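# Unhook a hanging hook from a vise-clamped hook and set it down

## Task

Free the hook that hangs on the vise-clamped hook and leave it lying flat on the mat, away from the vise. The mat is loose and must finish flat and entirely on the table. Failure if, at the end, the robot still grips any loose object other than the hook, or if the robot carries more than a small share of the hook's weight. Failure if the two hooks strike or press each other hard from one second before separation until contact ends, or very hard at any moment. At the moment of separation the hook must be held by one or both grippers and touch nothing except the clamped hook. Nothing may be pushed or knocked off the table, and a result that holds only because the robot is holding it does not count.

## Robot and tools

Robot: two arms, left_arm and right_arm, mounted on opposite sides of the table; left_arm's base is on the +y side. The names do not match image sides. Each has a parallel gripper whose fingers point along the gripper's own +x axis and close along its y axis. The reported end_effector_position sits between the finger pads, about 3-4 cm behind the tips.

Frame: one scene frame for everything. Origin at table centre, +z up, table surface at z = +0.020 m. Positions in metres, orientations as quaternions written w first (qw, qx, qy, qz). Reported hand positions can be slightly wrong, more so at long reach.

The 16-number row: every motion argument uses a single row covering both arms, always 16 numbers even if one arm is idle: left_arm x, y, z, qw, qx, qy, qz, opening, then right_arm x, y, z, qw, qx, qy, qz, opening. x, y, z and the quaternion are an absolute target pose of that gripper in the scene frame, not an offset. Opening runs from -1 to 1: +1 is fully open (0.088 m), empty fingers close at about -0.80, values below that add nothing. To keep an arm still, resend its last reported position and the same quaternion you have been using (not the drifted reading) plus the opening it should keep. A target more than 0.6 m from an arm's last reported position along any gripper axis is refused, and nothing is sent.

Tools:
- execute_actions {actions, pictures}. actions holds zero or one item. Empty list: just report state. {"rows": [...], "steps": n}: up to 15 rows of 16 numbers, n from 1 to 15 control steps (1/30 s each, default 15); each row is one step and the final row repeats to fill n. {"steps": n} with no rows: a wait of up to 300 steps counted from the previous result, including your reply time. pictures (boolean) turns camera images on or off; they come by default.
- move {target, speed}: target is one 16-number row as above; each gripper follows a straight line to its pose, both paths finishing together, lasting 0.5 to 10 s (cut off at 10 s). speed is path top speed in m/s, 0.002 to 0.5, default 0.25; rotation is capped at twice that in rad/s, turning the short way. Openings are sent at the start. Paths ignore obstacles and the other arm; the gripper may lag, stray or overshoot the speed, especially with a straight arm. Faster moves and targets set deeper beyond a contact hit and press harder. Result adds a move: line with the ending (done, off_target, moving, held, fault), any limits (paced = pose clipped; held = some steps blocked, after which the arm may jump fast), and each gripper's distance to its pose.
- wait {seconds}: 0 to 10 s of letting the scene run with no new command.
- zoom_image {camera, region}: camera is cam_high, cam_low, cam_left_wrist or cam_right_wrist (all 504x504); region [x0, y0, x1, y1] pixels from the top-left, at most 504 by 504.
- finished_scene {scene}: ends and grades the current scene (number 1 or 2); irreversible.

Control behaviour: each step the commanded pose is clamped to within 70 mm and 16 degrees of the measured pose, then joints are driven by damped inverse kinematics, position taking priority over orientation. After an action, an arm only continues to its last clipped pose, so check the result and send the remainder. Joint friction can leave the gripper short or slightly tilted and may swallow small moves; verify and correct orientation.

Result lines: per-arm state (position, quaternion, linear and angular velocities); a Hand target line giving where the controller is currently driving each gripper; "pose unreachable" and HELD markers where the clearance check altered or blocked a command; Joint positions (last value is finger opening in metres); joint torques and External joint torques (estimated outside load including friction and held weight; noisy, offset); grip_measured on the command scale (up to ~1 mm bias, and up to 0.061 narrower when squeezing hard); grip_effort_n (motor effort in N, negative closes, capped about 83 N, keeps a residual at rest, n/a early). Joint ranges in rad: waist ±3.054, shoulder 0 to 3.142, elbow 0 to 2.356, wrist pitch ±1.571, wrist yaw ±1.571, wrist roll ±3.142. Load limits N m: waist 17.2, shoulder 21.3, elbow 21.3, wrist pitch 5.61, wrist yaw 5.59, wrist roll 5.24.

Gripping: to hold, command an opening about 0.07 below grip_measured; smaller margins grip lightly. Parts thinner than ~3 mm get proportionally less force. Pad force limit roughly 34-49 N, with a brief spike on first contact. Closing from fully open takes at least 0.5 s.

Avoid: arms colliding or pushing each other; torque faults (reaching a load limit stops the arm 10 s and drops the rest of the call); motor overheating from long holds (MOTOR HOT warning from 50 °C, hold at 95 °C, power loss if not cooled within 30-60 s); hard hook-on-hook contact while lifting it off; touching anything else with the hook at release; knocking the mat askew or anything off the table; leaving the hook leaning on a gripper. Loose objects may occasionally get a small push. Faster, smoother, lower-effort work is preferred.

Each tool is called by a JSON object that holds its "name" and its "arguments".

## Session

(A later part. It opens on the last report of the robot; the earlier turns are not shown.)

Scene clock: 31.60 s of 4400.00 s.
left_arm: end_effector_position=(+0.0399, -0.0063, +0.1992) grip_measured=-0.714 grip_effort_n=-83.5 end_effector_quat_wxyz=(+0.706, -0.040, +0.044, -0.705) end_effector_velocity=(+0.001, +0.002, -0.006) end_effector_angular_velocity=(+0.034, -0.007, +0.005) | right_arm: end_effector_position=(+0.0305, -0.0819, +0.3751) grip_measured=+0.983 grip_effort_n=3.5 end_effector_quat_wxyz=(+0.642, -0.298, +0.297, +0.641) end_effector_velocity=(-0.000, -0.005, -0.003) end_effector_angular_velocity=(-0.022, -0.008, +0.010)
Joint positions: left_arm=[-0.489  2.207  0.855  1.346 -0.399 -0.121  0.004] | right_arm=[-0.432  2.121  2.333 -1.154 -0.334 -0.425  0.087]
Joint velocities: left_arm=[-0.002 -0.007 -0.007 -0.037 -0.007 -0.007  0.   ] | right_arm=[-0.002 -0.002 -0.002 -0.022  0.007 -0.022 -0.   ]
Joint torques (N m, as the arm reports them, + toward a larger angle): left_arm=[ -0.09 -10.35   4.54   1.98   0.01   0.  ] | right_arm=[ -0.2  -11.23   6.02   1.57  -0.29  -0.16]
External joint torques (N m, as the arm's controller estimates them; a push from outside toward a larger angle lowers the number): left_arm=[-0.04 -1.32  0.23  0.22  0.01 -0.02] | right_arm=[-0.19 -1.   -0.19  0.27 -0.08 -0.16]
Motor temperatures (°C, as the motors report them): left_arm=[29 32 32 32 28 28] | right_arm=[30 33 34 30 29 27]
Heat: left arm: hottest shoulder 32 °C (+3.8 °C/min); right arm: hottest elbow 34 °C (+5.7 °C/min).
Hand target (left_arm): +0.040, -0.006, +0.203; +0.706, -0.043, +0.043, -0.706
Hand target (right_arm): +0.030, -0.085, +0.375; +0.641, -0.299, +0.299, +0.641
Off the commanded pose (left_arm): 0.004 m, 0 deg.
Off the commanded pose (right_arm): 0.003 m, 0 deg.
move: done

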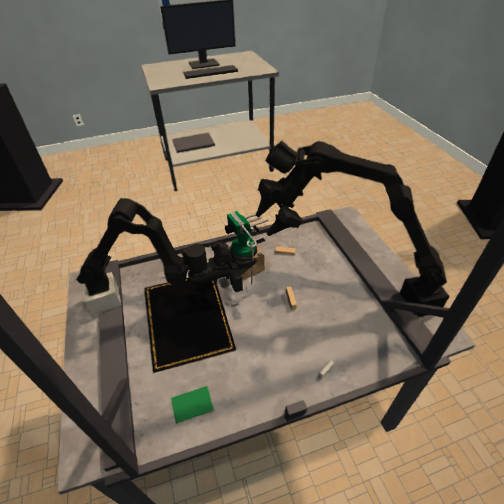

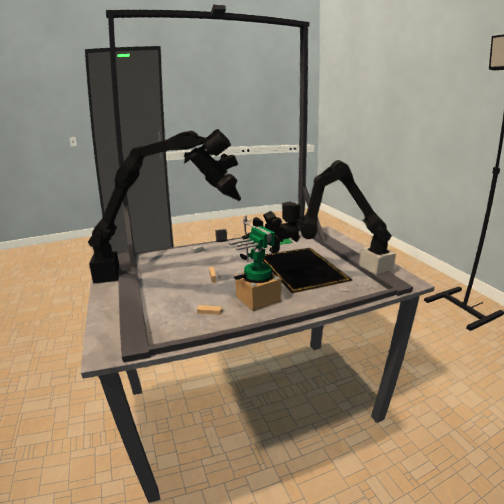

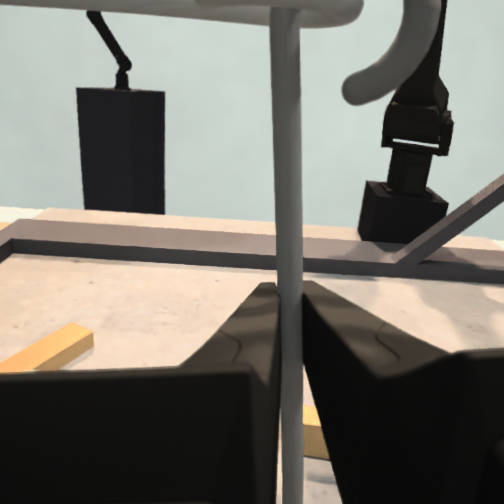

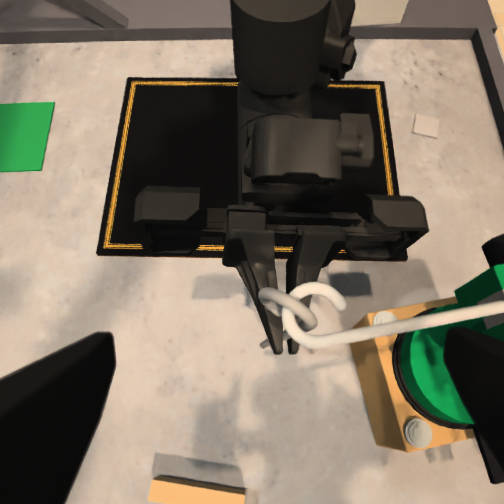

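{"name": "move", "arguments": {"target": [0.039, 0.0, 0.207, 0.7058, -0.0432, 0.0432, -0.7058, -0.8, 0.03, -0.085, 0.375, 0.641, -0.299, 0.299, 0.641, 1.0], "speed": 0.01}}

{"name": "zoom_image", "arguments": {"camera": "cam_right_wrist", "region": [240, 260, 380, 400]}}

Scene clock: 34.87 s of 4400.00 s.
left_arm: end_effector_position=(+0.0394, -0.0021, +0.2050) grip_measured=-0.714 grip_effort_n=-83.5 end_effector_quat_wxyz=(+0.705, -0.042, +0.043, -0.706) end_effector_velocity=(+0.000, +0.001, -0.004) end_effector_angular_velocity=(+0.020, -0.001, +0.005) | right_arm: end_effector_position=(+0.0305, -0.0819, +0.3751) grip_measured=+0.983 grip_effort_n=3.0 end_effector_quat_wxyz=(+0.642, -0.298, +0.297, +0.641) end_effector_velocity=(-0.001, -0.003, +0.000) end_effector_angular_velocity=(-0.003, -0.005, +0.019)
Joint positions: left_arm=[-0.494  2.182  0.837  1.344 -0.402 -0.121  0.004] | right_arm=[-0.432  2.121  2.333 -1.154 -0.334 -0.425  0.087]
Joint velocities: left_arm=[-0.002 -0.002 -0.002 -0.022 -0.007 -0.007  0.   ] | right_arm=[-0.002 -0.007 -0.007 -0.007 -0.007 -0.022 -0.   ]
Joint torques (N m, as the arm reports them, + toward a larger angle): left_arm=[ -0.47 -10.23   3.88   1.96  -0.2    0.02] | right_arm=[ -0.18 -11.22   5.94   1.56  -0.27  -0.12]
External joint torques (N m, as the arm's controller estimates them; a push from outside toward a larger angle lowers the number): left_arm=[-0.47 -1.38 -0.47  0.21 -0.2   0.  ] | right_arm=[-0.18 -0.83 -0.35  0.25 -0.05 -0.12]
Motor temperatures (°C, as the motors report them): left_arm=[29 33 32 32 28 28] | right_arm=[30 34 34 30 29 27]
Heat: left arm: hottest shoulder 33 °C (+5.2 °C/min); right arm: hottest shoulder 34 °C (+5.2 °C/min).
Hand target (left_arm): +0.039, -0.000, +0.207; +0.706, -0.043, +0.043, -0.706
Hand target (right_arm): +0.030, -0.085, +0.375; +0.641, -0.299, +0.299, +0.641
Off the commanded pose (left_arm): 0.003 m, 0 deg.
Off the commanded pose (right_arm): 0.003 m, 0 deg.
move: done

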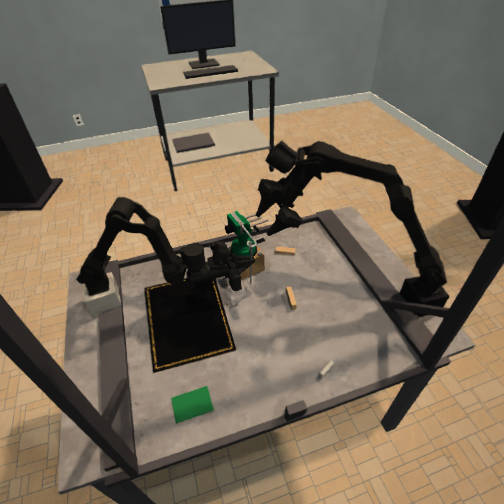

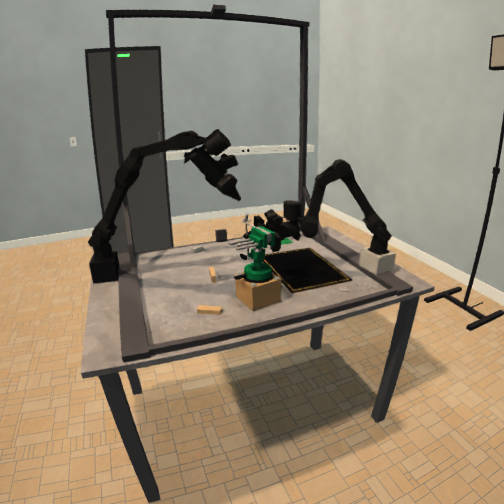

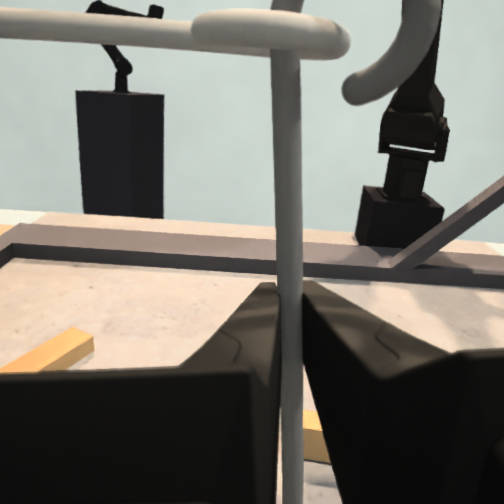

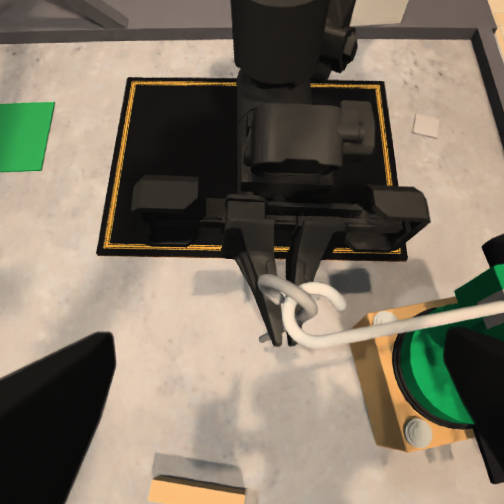

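Region (240, 260, 380, 400) of cam_right_wrist's 504x504 image, scaled by 3.600, with more detail than that image has.

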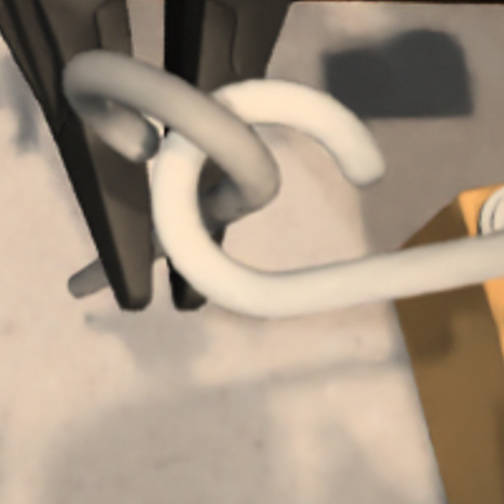

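{"name": "move", "arguments": {"target": [0.0385, 0.0, 0.215, 0.7058, -0.0432, 0.0432, -0.7058, -0.8, 0.03, -0.085, 0.375, 0.641, -0.299, 0.299, 0.641, 1.0], "speed": 0.006}}

{"name": "zoom_image", "arguments": {"camera": "cam_right_wrist", "region": [240, 260, 380, 400]}}

Scene clock: 39.03 s of 4400.00 s.
left_arm: end_effector_position=(+0.0391, -0.0020, +0.2128) grip_measured=-0.714 grip_effort_n=-83.5 end_effector_quat_wxyz=(+0.706, -0.042, +0.043, -0.706) end_effector_velocity=(+0.000, +0.001, -0.004) end_effector_angular_velocity=(+0.020, +0.013, +0.005) | right_arm: end_effector_position=(+0.0305, -0.0819, +0.3751) grip_measured=+0.983 grip_effort_n=3.0 end_effector_quat_wxyz=(+0.642, -0.298, +0.297, +0.641) end_effector_velocity=(-0.002, +0.001, +0.002) end_effector_angular_velocity=(+0.015, +0.007, +0.016)
Joint positions: left_arm=[-0.496  2.151  0.837  1.313 -0.403 -0.121  0.004] | right_arm=[-0.432  2.121  2.333 -1.154 -0.334 -0.425  0.087]
Joint velocities: left_arm=[-0.002 -0.002 -0.002 -0.022 -0.007 -0.022 -0.   ] | right_arm=[-0.002 -0.002 -0.002  0.007 -0.022 -0.007 -0.   ]
Joint torques (N m, as the arm reports them, + toward a larger angle): left_arm=[ -0.49 -10.09   4.12   1.97  -0.22   0.01] | right_arm=[ -0.2  -11.29   5.91   1.57  -0.27  -0.17]
External joint torques (N m, as the arm's controller estimates them; a push from outside toward a larger angle lowers the number): left_arm=[-0.49 -1.22 -0.4   0.2  -0.22 -0.01] | right_arm=[-0.23 -0.94 -0.38  0.26 -0.04 -0.17]
Motor temperatures (°C, as the motors report them): left_arm=[29 34 32 33 28 28] | right_arm=[30 36 34 30 29 27]
Heat: left arm: hottest shoulder 34 °C (+6.1 °C/min); right arm: hottest shoulder 36 °C (+7.7 °C/min).
Hand target (left_arm): +0.039, -0.000, +0.215; +0.706, -0.043, +0.043, -0.706
Hand target (right_arm): +0.030, -0.085, +0.375; +0.641, -0.299, +0.299, +0.641
Off the commanded pose (left_arm): 0.003 m, 0 deg.
Off the commanded pose (right_arm): 0.003 m, 0 deg.
move: done

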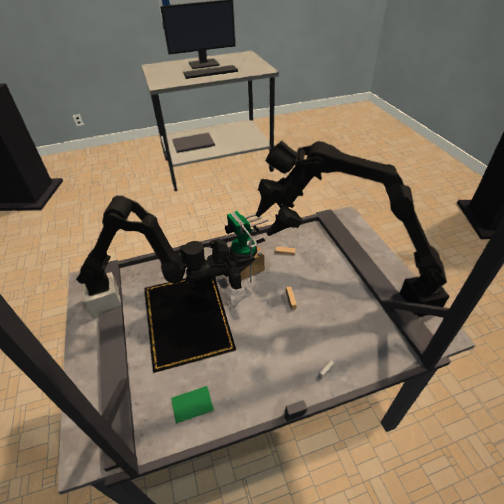

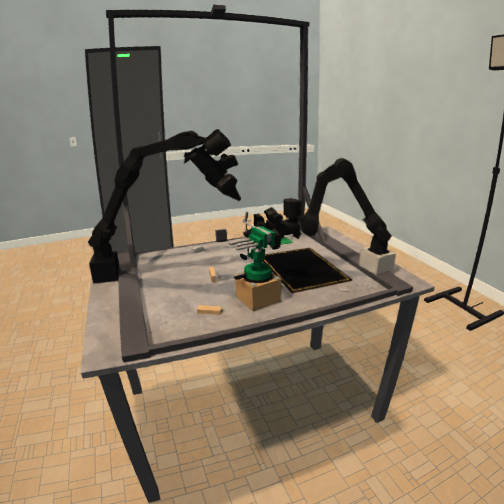

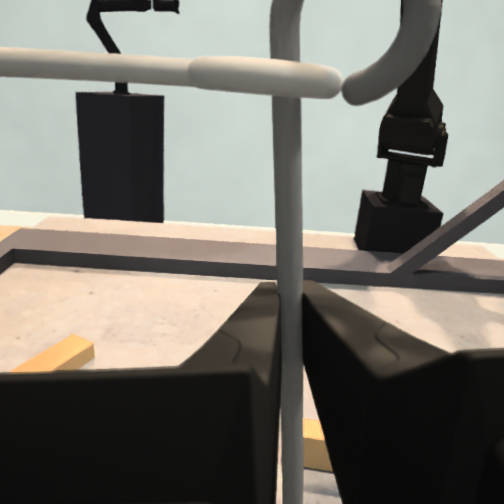

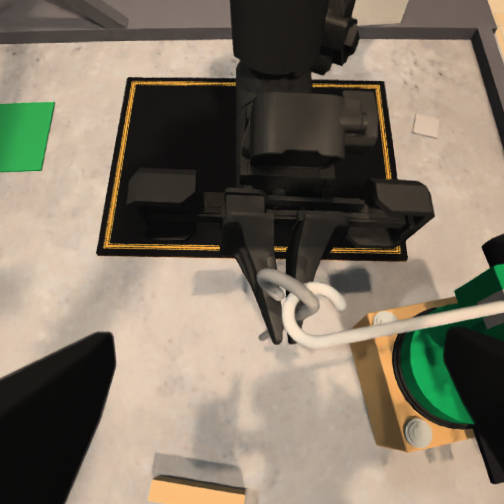

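Region (240, 260, 380, 400) of cam_right_wrist's 504x504 image, scaled by 3.600, with more detail than that image has.

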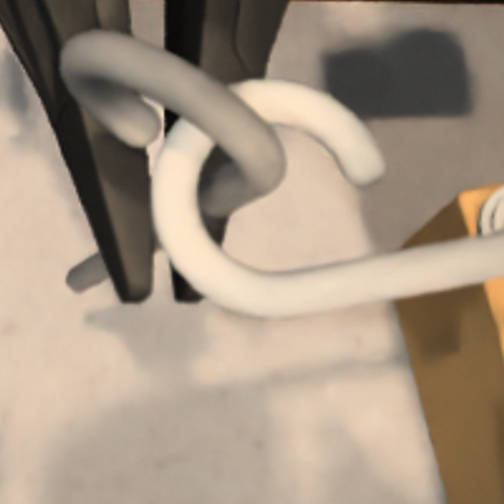

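{"name": "move", "arguments": {"target": [0.040, 0.0, 0.228, 0.7058, -0.0432, 0.0432, -0.7058, -0.8, 0.03, -0.085, 0.375, 0.641, -0.299, 0.299, 0.641, 1.0], "speed": 0.008}}

{"name": "zoom_image", "arguments": {"camera": "cam_right_wrist", "region": [240, 240, 400, 400]}}

Scene clock: 41.73 s of 4400.00 s.
left_arm: end_effector_position=(+0.0392, -0.0018, +0.2264) grip_measured=-0.714 grip_effort_n=-83.5 end_effector_quat_wxyz=(+0.705, -0.043, +0.043, -0.706) end_effector_velocity=(+0.000, +0.001, -0.004) end_effector_angular_velocity=(+0.020, -0.001, +0.005) | right_arm: end_effector_position=(+0.0305, -0.0819, +0.3751) grip_measured=+0.983 grip_effort_n=3.0 end_effector_quat_wxyz=(+0.642, -0.298, +0.297, +0.641) end_effector_velocity=(+0.000, -0.000, +0.004) end_effector_angular_velocity=(+0.014, +0.004, -0.004)
Joint positions: left_arm=[-0.496  2.101  0.837  1.264 -0.403 -0.121  0.004] | right_arm=[-0.432  2.121  2.333 -1.154 -0.334 -0.425  0.087]
Joint velocities: left_arm=[-0.002 -0.002 -0.002 -0.022 -0.007 -0.007 -0.   ] | right_arm=[-0.002 -0.007 -0.002  0.007 -0.007  0.007 -0.   ]
Joint torques (N m, as the arm reports them, + toward a larger angle): left_arm=[ -0.16 -10.08   4.32   1.98  -0.08   0.01] | right_arm=[ -0.16 -11.23   5.8    1.56  -0.24  -0.16]
External joint torques (N m, as the arm's controller estimates them; a push from outside toward a larger angle lowers the number): left_arm=[-0.17 -1.38 -0.42  0.23 -0.08 -0.01] | right_arm=[-0.16 -0.79 -0.54  0.23 -0.02 -0.17]
Motor temperatures (°C, as the motors report them): left_arm=[29 35 32 33 28 28] | right_arm=[30 36 34 30 29 27]
Heat: left arm: hottest shoulder 35 °C (+7.2 °C/min); right arm: hottest shoulder 36 °C (+7.2 °C/min).
Hand target (left_arm): +0.040, -0.000, +0.228; +0.706, -0.043, +0.043, -0.706
Hand target (right_arm): +0.030, -0.085, +0.375; +0.641, -0.299, +0.299, +0.641
Off the commanded pose (left_arm): 0.003 m, 0 deg.
Off the commanded pose (right_arm): 0.003 m, 0 deg.
move: done

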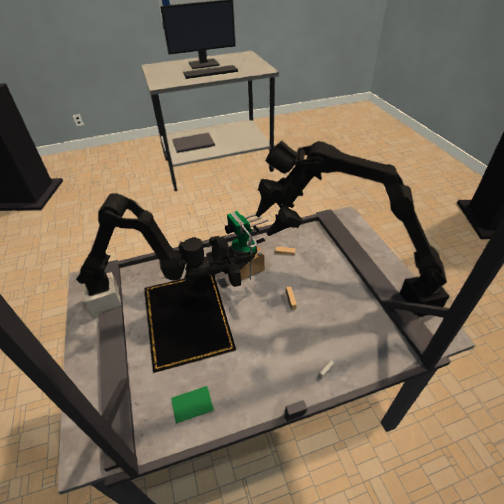

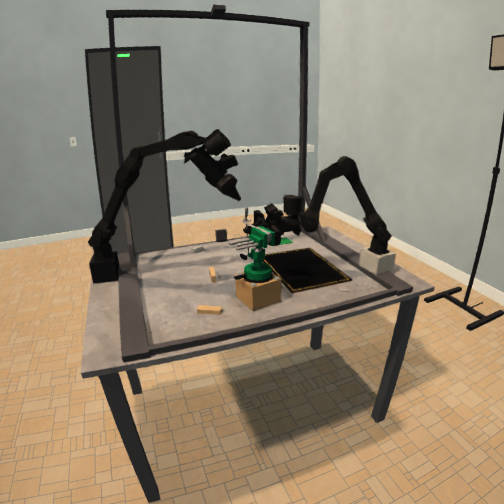

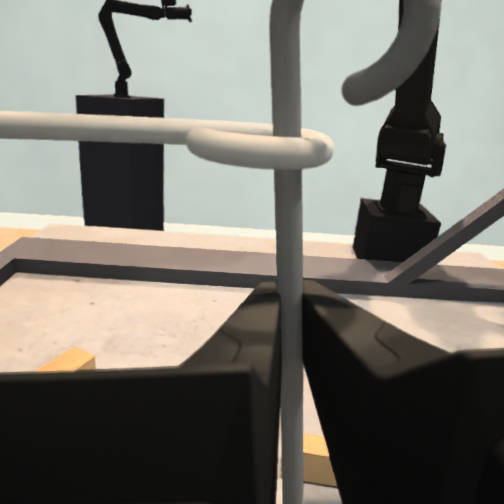

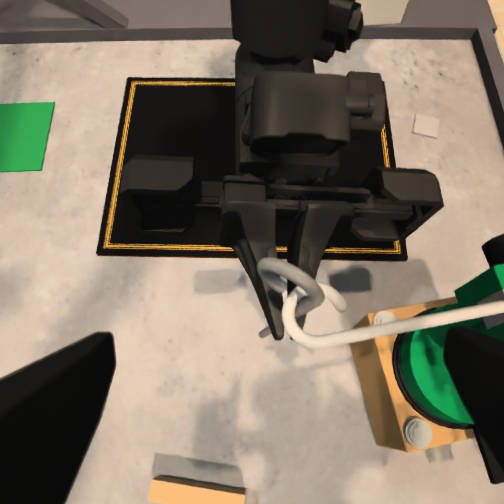

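Region (240, 240, 400, 400) of cam_right_wrist's 504x504 image, scaled by 3.150, with more detail than that image has.

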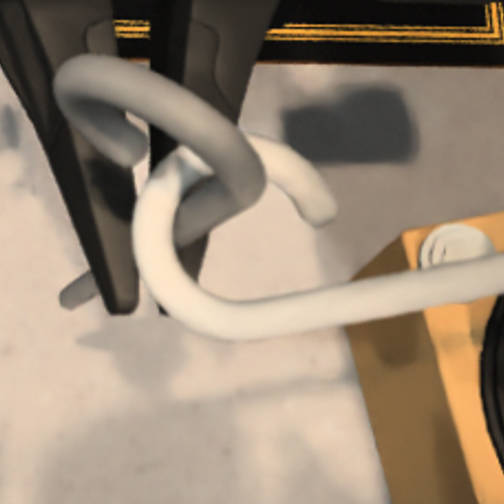

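{"name": "move", "arguments": {"target": [0.040, -0.010, 0.231, 0.8075, -0.0494, 0.0359, -0.5867, -0.8, 0.03, -0.085, 0.375, 0.641, -0.299, 0.299, 0.641, 1.0], "speed": 0.04}}

{"name": "zoom_image", "arguments": {"camera": "cam_right_wrist", "region": [240, 240, 400, 400]}}

Scene clock: 49.13 s of 4400.00 s.
left_arm: end_effector_position=(+0.0419, -0.0096, +0.2358) grip_measured=-0.714 grip_effort_n=-83.5 end_effector_quat_wxyz=(+0.807, -0.053, +0.035, -0.588) end_effector_velocity=(+0.003, +0.001, -0.003) end_effector_angular_velocity=(+0.013, -0.001, +0.034) | right_arm: end_effector_position=(+0.0305, -0.0819, +0.3751) grip_measured=+0.983 grip_effort_n=3.0 end_effector_quat_wxyz=(+0.642, -0.298, +0.297, +0.641) end_effector_velocity=(-0.003, -0.002, +0.003) end_effector_angular_velocity=(+0.007, +0.012, +0.016)
Joint positions: left_arm=[-0.584  2.15   0.989  1.169 -0.805 -0.121  0.004] | right_arm=[-0.432  2.121  2.333 -1.154 -0.334 -0.425  0.087]
Joint velocities: left_arm=[-0.002  0.002  0.007 -0.022 -0.037 -0.007 -0.   ] | right_arm=[-0.002 -0.007 -0.002 -0.007 -0.022 -0.007 -0.   ]
Joint torques (N m, as the arm reports them, + toward a larger angle): left_arm=[-0.43 -8.07  6.23  1.79 -0.22  0.  ] | right_arm=[ -0.23 -11.32   5.98   1.59  -0.23  -0.15]
External joint torques (N m, as the arm's controller estimates them; a push from outside toward a larger angle lowers the number): left_arm=[-0.48  1.3   1.18  0.2  -0.22 -0.02] | right_arm=[-0.2  -0.92 -0.32  0.28 -0.01 -0.16]
Motor temperatures (°C, as the motors report them): left_arm=[29 36 33 33 28 28] | right_arm=[30 38 34 30 29 27]
Heat: left arm: hottest shoulder 36 °C (+7.3 °C/min); right arm: hottest shoulder 38 °C (+8.5 °C/min).
Hand target (left_arm): +0.040, -0.010, +0.231; +0.807, -0.049, +0.036, -0.587
Hand target (right_arm): +0.030, -0.085, +0.375; +0.641, -0.299, +0.299, +0.641
Off the commanded pose (left_arm): 0.005 m, 0 deg.
Off the commanded pose (right_arm): 0.003 m, 0 deg.
After step 90, 0.23 s passed at rest.
move: done

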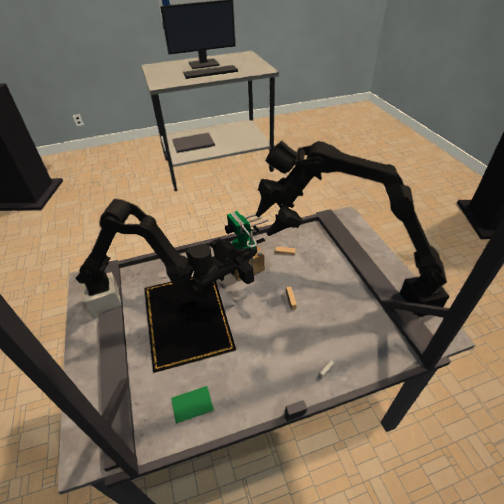

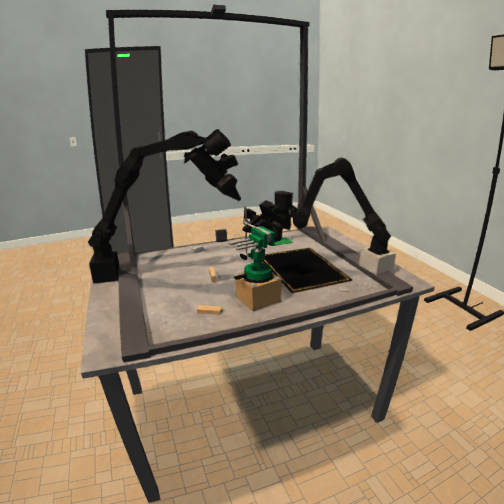

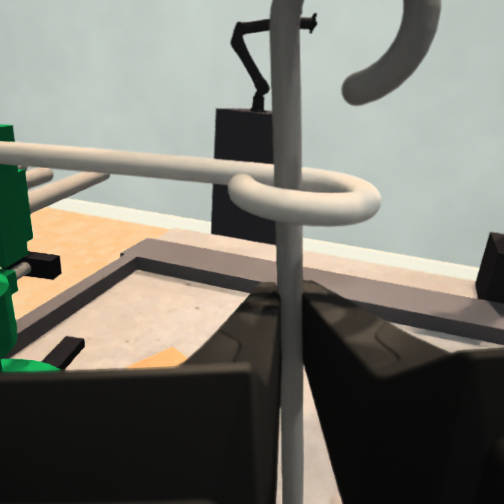

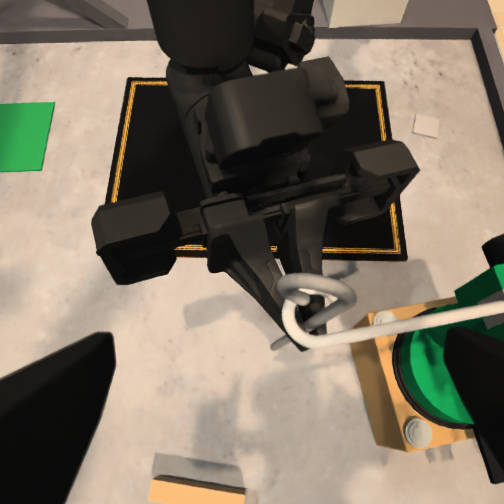

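Region (240, 240, 400, 400) of cam_right_wrist's 504x504 image, scaled by 3.150, with more detail than that image has.

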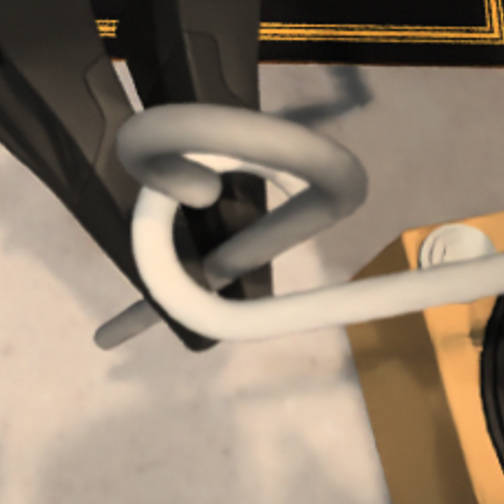

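{"name": "move", "arguments": {"target": [0.040, -0.010, 0.231, 0.8075, -0.0494, 0.0359, -0.5867, -0.8, -0.085, -0.077, 0.34, 0.9602, -0.028, 0.2573, 0.1043, -0.2], "speed": 0.2}}

Scene clock: 55.67 s of 4400.00 s.
left_arm: end_effector_position=(+0.0417, -0.0095, +0.2356) grip_measured=-0.714 grip_effort_n=-83.5 end_effector_quat_wxyz=(+0.807, -0.053, +0.035, -0.587) end_effector_velocity=(+0.000, +0.001, -0.003) end_effector_angular_velocity=(+0.022, -0.017, +0.005) | right_arm: end_effector_position=(-0.0843, -0.0803, +0.3454) grip_measured=-0.197 grip_effort_n=-10.9 end_effector_quat_wxyz=(+0.961, -0.024, +0.255, +0.108) end_effector_velocity=(+0.004, -0.002, +0.005) end_effector_angular_velocity=(-0.003, -0.004, -0.020)
Joint positions: left_arm=[-0.585  2.151  0.99   1.168 -0.807 -0.121  0.004] | right_arm=[ 0.161  2.178  2.172 -1.277  1.029  1.248  0.029]
Joint velocities: left_arm=[-0.002 -0.002 -0.002 -0.022 -0.007  0.007 -0.   ] | right_arm=[-0.007  0.017  0.046 -0.051  0.007  0.022 -0.   ]
Joint torques (N m, as the arm reports them, + toward a larger angle): left_arm=[-0.45 -8.    6.13  1.97 -0.22  0.01] | right_arm=[ 0.31 -8.11  9.48  0.82  0.61  0.2 ]
External joint torques (N m, as the arm's controller estimates them; a push from outside toward a larger angle lowers the number): left_arm=[-0.45  1.44  1.05  0.38 -0.23 -0.01] | right_arm=[ 0.3   2.37  3.4   0.13 -0.02  0.19]
Motor temperatures (°C, as the motors report them): left_arm=[29 37 33 34 28 28] | right_arm=[30 39 34 30 29 27]
Heat: left arm: hottest shoulder 37 °C (+7.5 °C/min); right arm: hottest shoulder 39 °C (+8.6 °C/min).
Hand target (left_arm): +0.040, -0.010, +0.231; +0.807, -0.049, +0.036, -0.587
Hand target (right_arm): -0.085, -0.077, +0.341; +0.961, -0.026, +0.254, +0.107
Off the commanded pose (left_arm): 0.005 m, 0 deg.
Off the commanded pose (right_arm): 0.006 m, 1 deg.
move: done

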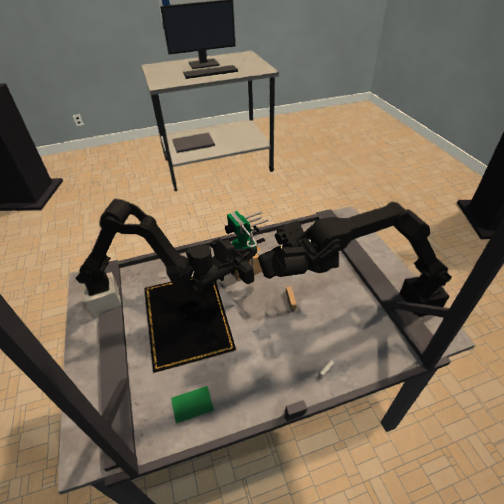

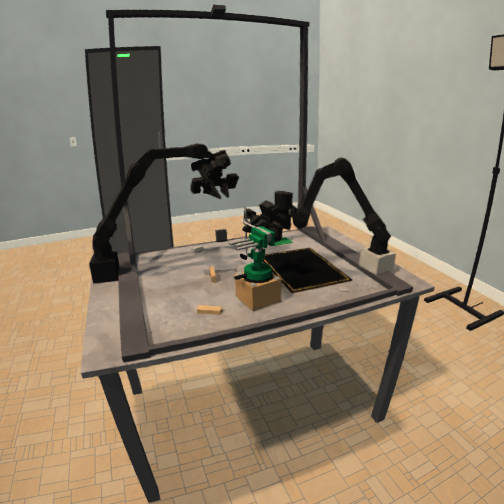

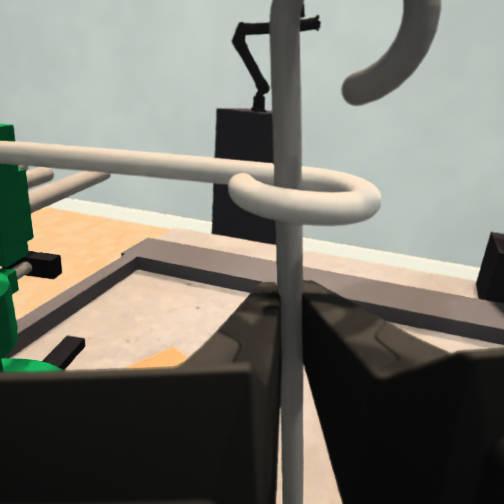

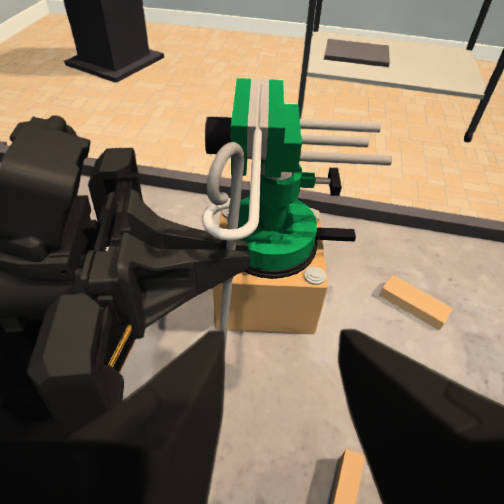

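{"name": "zoom_image", "arguments": {"camera": "cam_right_wrist", "region": [180, 130, 300, 250]}}

Region (180, 130, 300, 250) of cam_right_wrist's 504x504 image, scaled by 4.200, with more detail than that image has.

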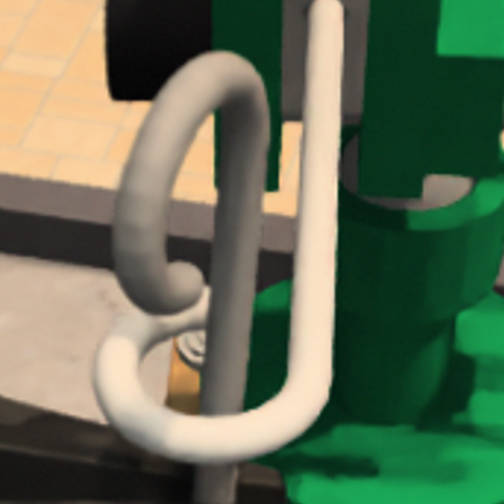

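{"name": "move", "arguments": {"target": [0.041, -0.0135, 0.231, 0.8075, -0.0494, 0.0359, -0.5867, -0.8, -0.085, -0.077, 0.34, 0.9602, -0.028, 0.2573, 0.1043, -0.2], "speed": 0.005}}

{"name": "zoom_image", "arguments": {"camera": "cam_right_wrist", "region": [180, 130, 300, 250]}}

Scene clock: 58.17 s of 4400.00 s.
left_arm: end_effector_position=(+0.0407, -0.0114, +0.2356) grip_measured=-0.714 grip_effort_n=-83.5 end_effector_quat_wxyz=(+0.807, -0.053, +0.035, -0.587) end_effector_velocity=(-0.002, -0.000, -0.002) end_effector_angular_velocity=(+0.004, +0.003, -0.010) | right_arm: end_effector_position=(-0.0843, -0.0802, +0.3442) grip_measured=-0.197 grip_effort_n=-10.9 end_effector_quat_wxyz=(+0.961, -0.027, +0.255, +0.105) end_effector_velocity=(+0.002, -0.001, -0.003) end_effector_angular_velocity=(-0.015, +0.019, +0.002)
Joint positions: left_arm=[-0.585  2.156  1.     1.164 -0.807 -0.121  0.004] | right_arm=[ 0.161  2.189  2.188 -1.296  1.029  1.257  0.029]
Joint velocities: left_arm=[-0.002  0.002  0.002 -0.007  0.007 -0.007 -0.   ] | right_arm=[-0.007  0.002  0.002 -0.007 -0.022 -0.007 -0.   ]
Joint torques (N m, as the arm reports them, + toward a larger angle): left_arm=[ 0.18 -8.06  6.42  1.79  0.02 -0.02] | right_arm=[ 0.15 -8.15  9.45  0.75  0.46  0.26]
External joint torques (N m, as the arm's controller estimates them; a push from outside toward a larger angle lowers the number): left_arm=[ 0.21  1.43  1.29  0.18  0.01 -0.03] | right_arm=[ 0.21  2.4   3.4   0.07 -0.17  0.25]
Motor temperatures (°C, as the motors report them): left_arm=[29 37 33 34 28 28] | right_arm=[30 39 35 30 29 27]
Heat: left arm: hottest shoulder 37 °C (+7.2 °C/min); right arm: hottest shoulder 39 °C (+8.3 °C/min).
Hand target (left_arm): +0.041, -0.013, +0.231; +0.807, -0.049, +0.036, -0.587
Hand target (right_arm): -0.085, -0.077, +0.340; +0.960, -0.028, +0.257, +0.105
Off the commanded pose (left_arm): 0.005 m, 0 deg.
Off the commanded pose (right_arm): 0.005 m, 0 deg.
move: done

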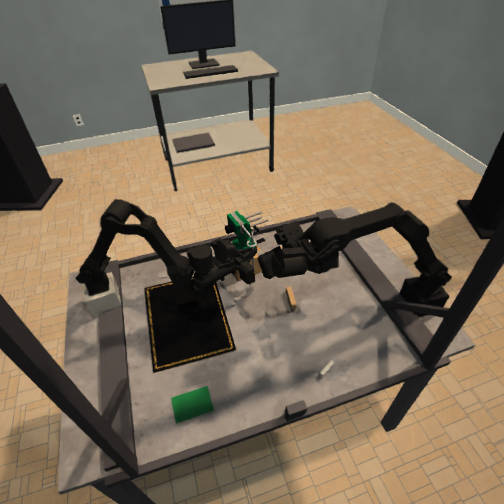

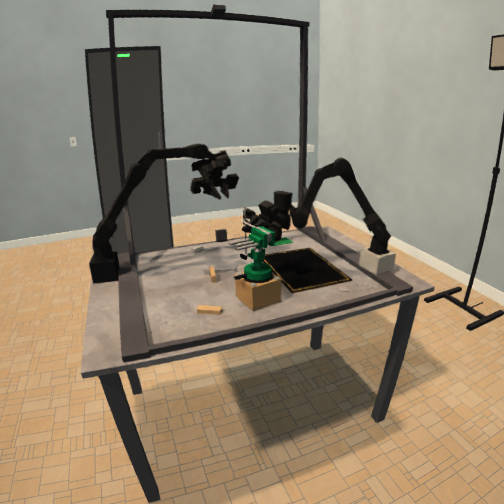

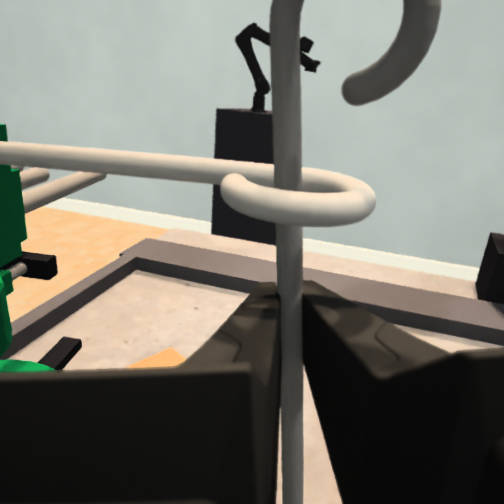

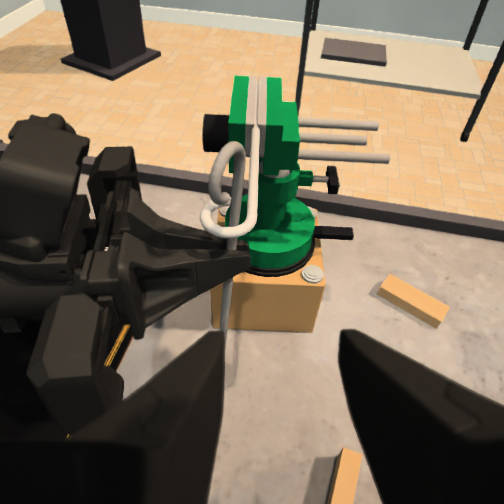

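Region (180, 130, 300, 250) of cam_right_wrist's 504x504 image, scaled by 4.200, with more detail than that image has.

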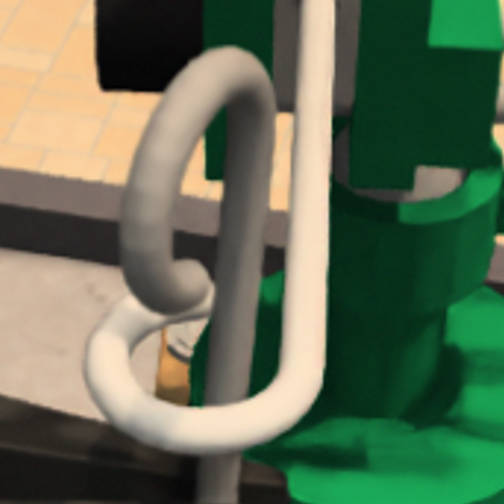

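{"name": "move", "arguments": {"target": [0.0459, -0.0124, 0.232, 0.8075, -0.0494, 0.0359, -0.5867, -0.8, -0.085, -0.077, 0.34, 0.9602, -0.028, 0.2573, 0.1043, -0.2], "speed": 0.005}}

{"name": "zoom_image", "arguments": {"camera": "cam_right_wrist", "region": [180, 130, 300, 250]}}

Scene clock: 61.30 s of 4400.00 s.
left_arm: end_effector_position=(+0.0442, -0.0130, +0.2359) grip_measured=-0.714 grip_effort_n=-83.5 end_effector_quat_wxyz=(+0.808, -0.054, +0.035, -0.586) end_effector_velocity=(+0.000, +0.001, -0.001) end_effector_angular_velocity=(+0.009, -0.010, +0.005) | right_arm: end_effector_position=(-0.0843, -0.0802, +0.3444) grip_measured=-0.197 grip_effort_n=-10.9 end_effector_quat_wxyz=(+0.961, -0.027, +0.255, +0.105) end_effector_velocity=(-0.000, -0.003, -0.005) end_effector_angular_velocity=(-0.034, +0.018, +0.007)
Joint positions: left_arm=[-0.576  2.156  1.001  1.165 -0.8   -0.121  0.004] | right_arm=[ 0.161  2.189  2.189 -1.297  1.029  1.258  0.029]
Joint velocities: left_arm=[-0.002 -0.002 -0.002 -0.007 -0.007  0.007 -0.   ] | right_arm=[-0.002  0.002 -0.002 -0.022 -0.022 -0.007 -0.   ]
Joint torques (N m, as the arm reports them, + toward a larger angle): left_arm=[ 0.23 -9.29  4.54  2.02  0.17  0.  ] | right_arm=[ 0.08 -8.33  9.24  0.76  0.46  0.19]
External joint torques (N m, as the arm's controller estimates them; a push from outside toward a larger angle lowers the number): left_arm=[ 0.23  0.26 -0.61  0.4   0.17 -0.02] | right_arm=[ 0.08  2.19  3.2   0.09 -0.17  0.19]
Motor temperatures (°C, as the motors report them): left_arm=[29 38 33 34 28 28] | right_arm=[30 39 35 30 29 27]
Heat: left arm: hottest shoulder 38 °C (+8.1 °C/min); right arm: hottest shoulder 39 °C (+8.1 °C/min).
Hand target (left_arm): +0.046, -0.012, +0.232; +0.808, -0.050, +0.036, -0.587
Hand target (right_arm): -0.085, -0.077, +0.340; +0.960, -0.028, +0.257, +0.104
Off the commanded pose (left_arm): 0.004 m, 1 deg.
Off the commanded pose (right_arm): 0.006 m, 0 deg.
move: done

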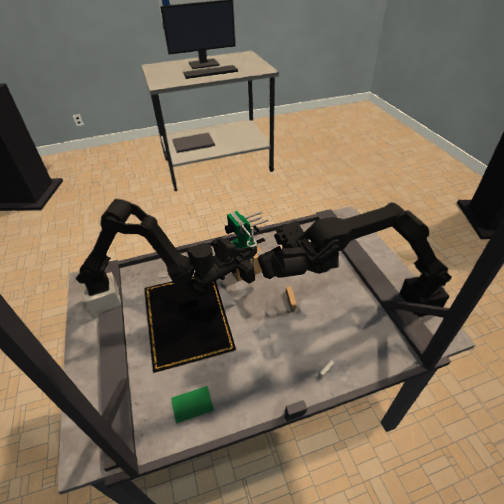

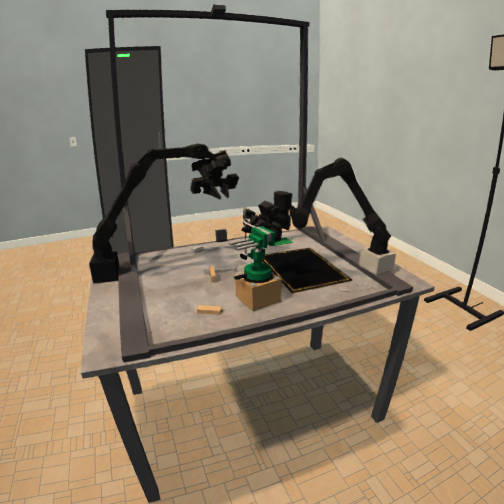

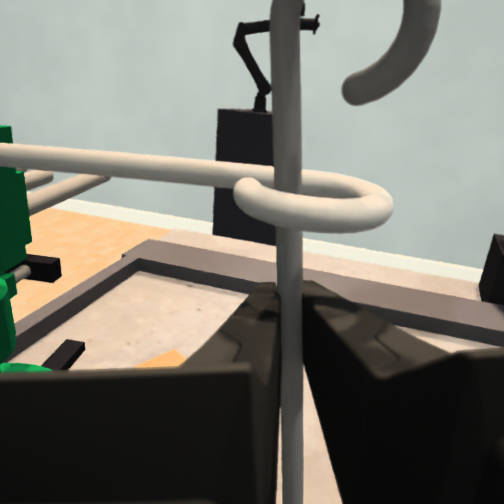

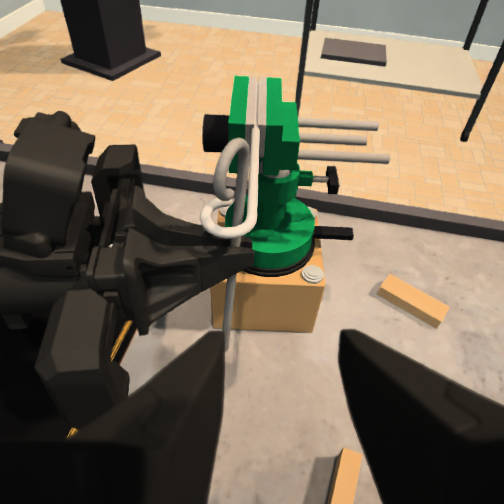

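Region (180, 130, 300, 250) of cam_right_wrist's 504x504 image, scaled by 4.200, with more detail than that image has.

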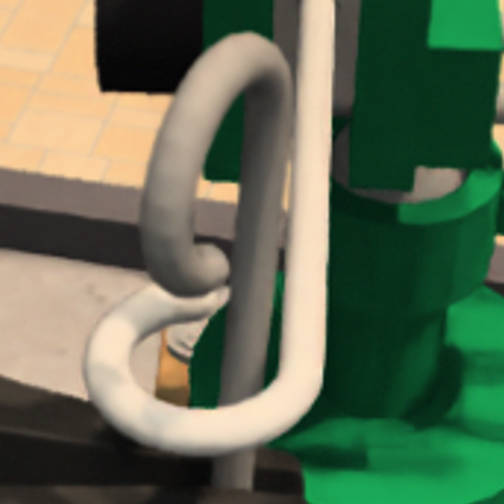

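{"name": "zoom_image", "arguments": {"camera": "cam_right_wrist", "region": [210, 175, 270, 235]}}

Region (210, 175, 270, 235) of cam_right_wrist's 504x504 image, scaled by 8.400, with more detail than that image has.

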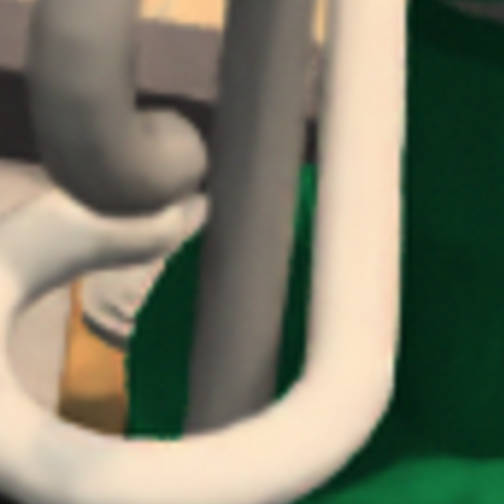

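{"name": "move", "arguments": {"target": [0.0498, -0.011, 0.233, 0.8075, -0.0494, 0.0359, -0.5867, -0.8, -0.085, -0.077, 0.34, 0.9602, -0.028, 0.2573, 0.1043, -0.2], "speed": 0.004}}

{"name": "zoom_image", "arguments": {"camera": "cam_right_wrist", "region": [210, 175, 270, 235]}}

Scene clock: 66.33 s of 4400.00 s.
left_arm: end_effector_position=(+0.0477, -0.0118, +0.2319) grip_measured=-0.714 grip_effort_n=-83.5 end_effector_quat_wxyz=(+0.808, -0.048, +0.036, -0.586) end_effector_velocity=(-0.002, +0.001, +0.001) end_effector_angular_velocity=(-0.000, +0.006, -0.010) | right_arm: end_effector_position=(-0.0843, -0.0802, +0.3444) grip_measured=-0.197 grip_effort_n=-10.9 end_effector_quat_wxyz=(+0.961, -0.027, +0.255, +0.105) end_effector_velocity=(+0.001, -0.002, -0.001) end_effector_angular_velocity=(-0.014, +0.005, +0.003)
Joint positions: left_arm=[-0.569  2.156  0.986  1.169 -0.793 -0.121  0.004] | right_arm=[ 0.161  2.189  2.189 -1.297  1.029  1.258  0.029]
Joint velocities: left_arm=[-0.002 -0.007 -0.002 -0.007  0.007 -0.007 -0.   ] | right_arm=[-0.002 -0.002 -0.002 -0.007 -0.007 -0.007  0.   ]
Joint torques (N m, as the arm reports them, + toward a larger angle): left_arm=[  0.31 -10.48   4.49   2.05   0.14   0.  ] | right_arm=[ 0.   -8.1   9.14  0.78  0.43  0.24]
External joint torques (N m, as the arm's controller estimates them; a push from outside toward a larger angle lowers the number): left_arm=[ 0.32 -0.99 -0.59  0.43  0.14 -0.02] | right_arm=[ 0.08  2.48  3.09  0.11 -0.21  0.24]
Motor temperatures (°C, as the motors report them): left_arm=[29 39 33 34 28 28] | right_arm=[30 39 35 30 29 27]
Heat: left arm: hottest shoulder 39 °C (+8.1 °C/min); right arm: hottest shoulder 39 °C (+7.1 °C/min).
Hand target (left_arm): +0.050, -0.011, +0.233; +0.807, -0.049, +0.036, -0.587
Hand target (right_arm): -0.085, -0.077, +0.340; +0.960, -0.028, +0.257, +0.104
Off the commanded pose (left_arm): 0.002 m, 0 deg.
Off the commanded pose (right_arm): 0.006 m, 0 deg.
After step 90, 0.17 s passed at rest.
move: done

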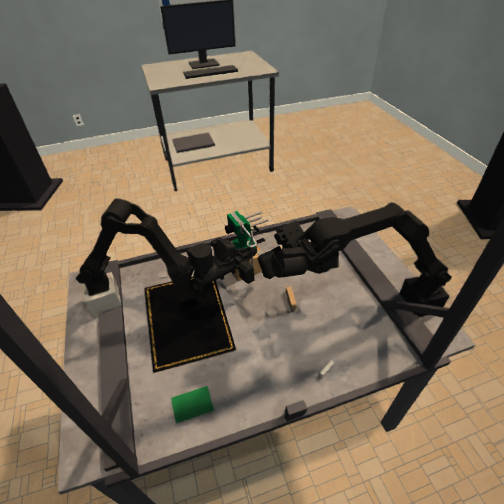

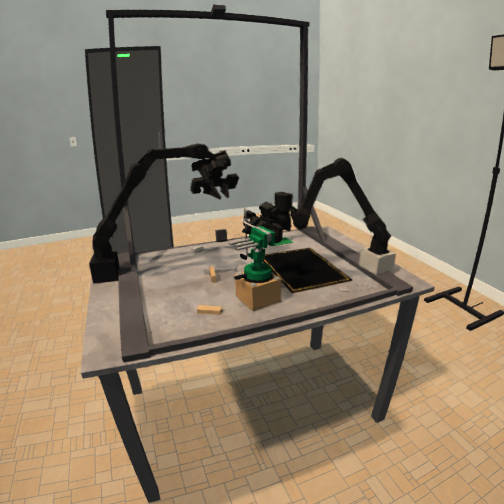

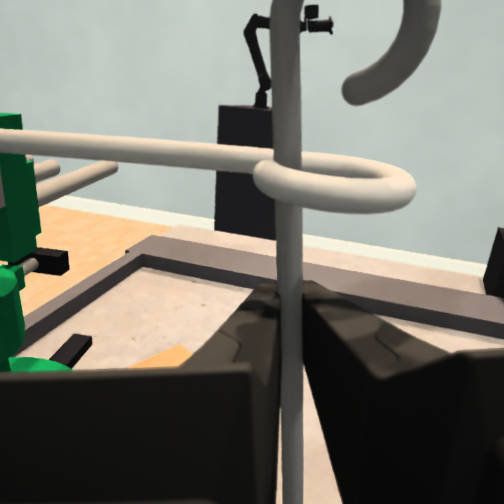

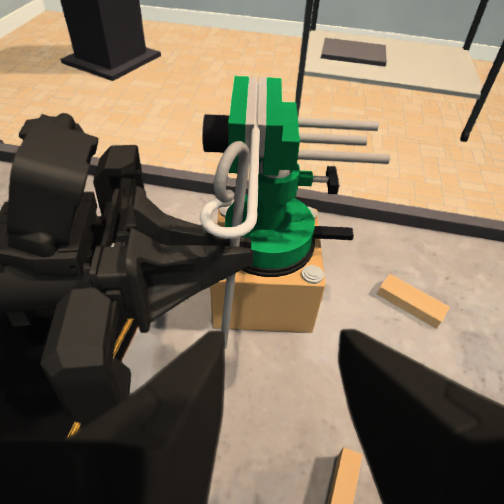

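Region (210, 175, 270, 235) of cam_right_wrist's 504x504 image, scaled by 8.400, with more detail than that image has.

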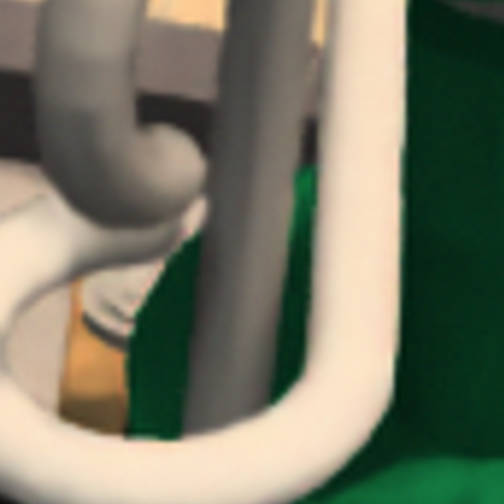

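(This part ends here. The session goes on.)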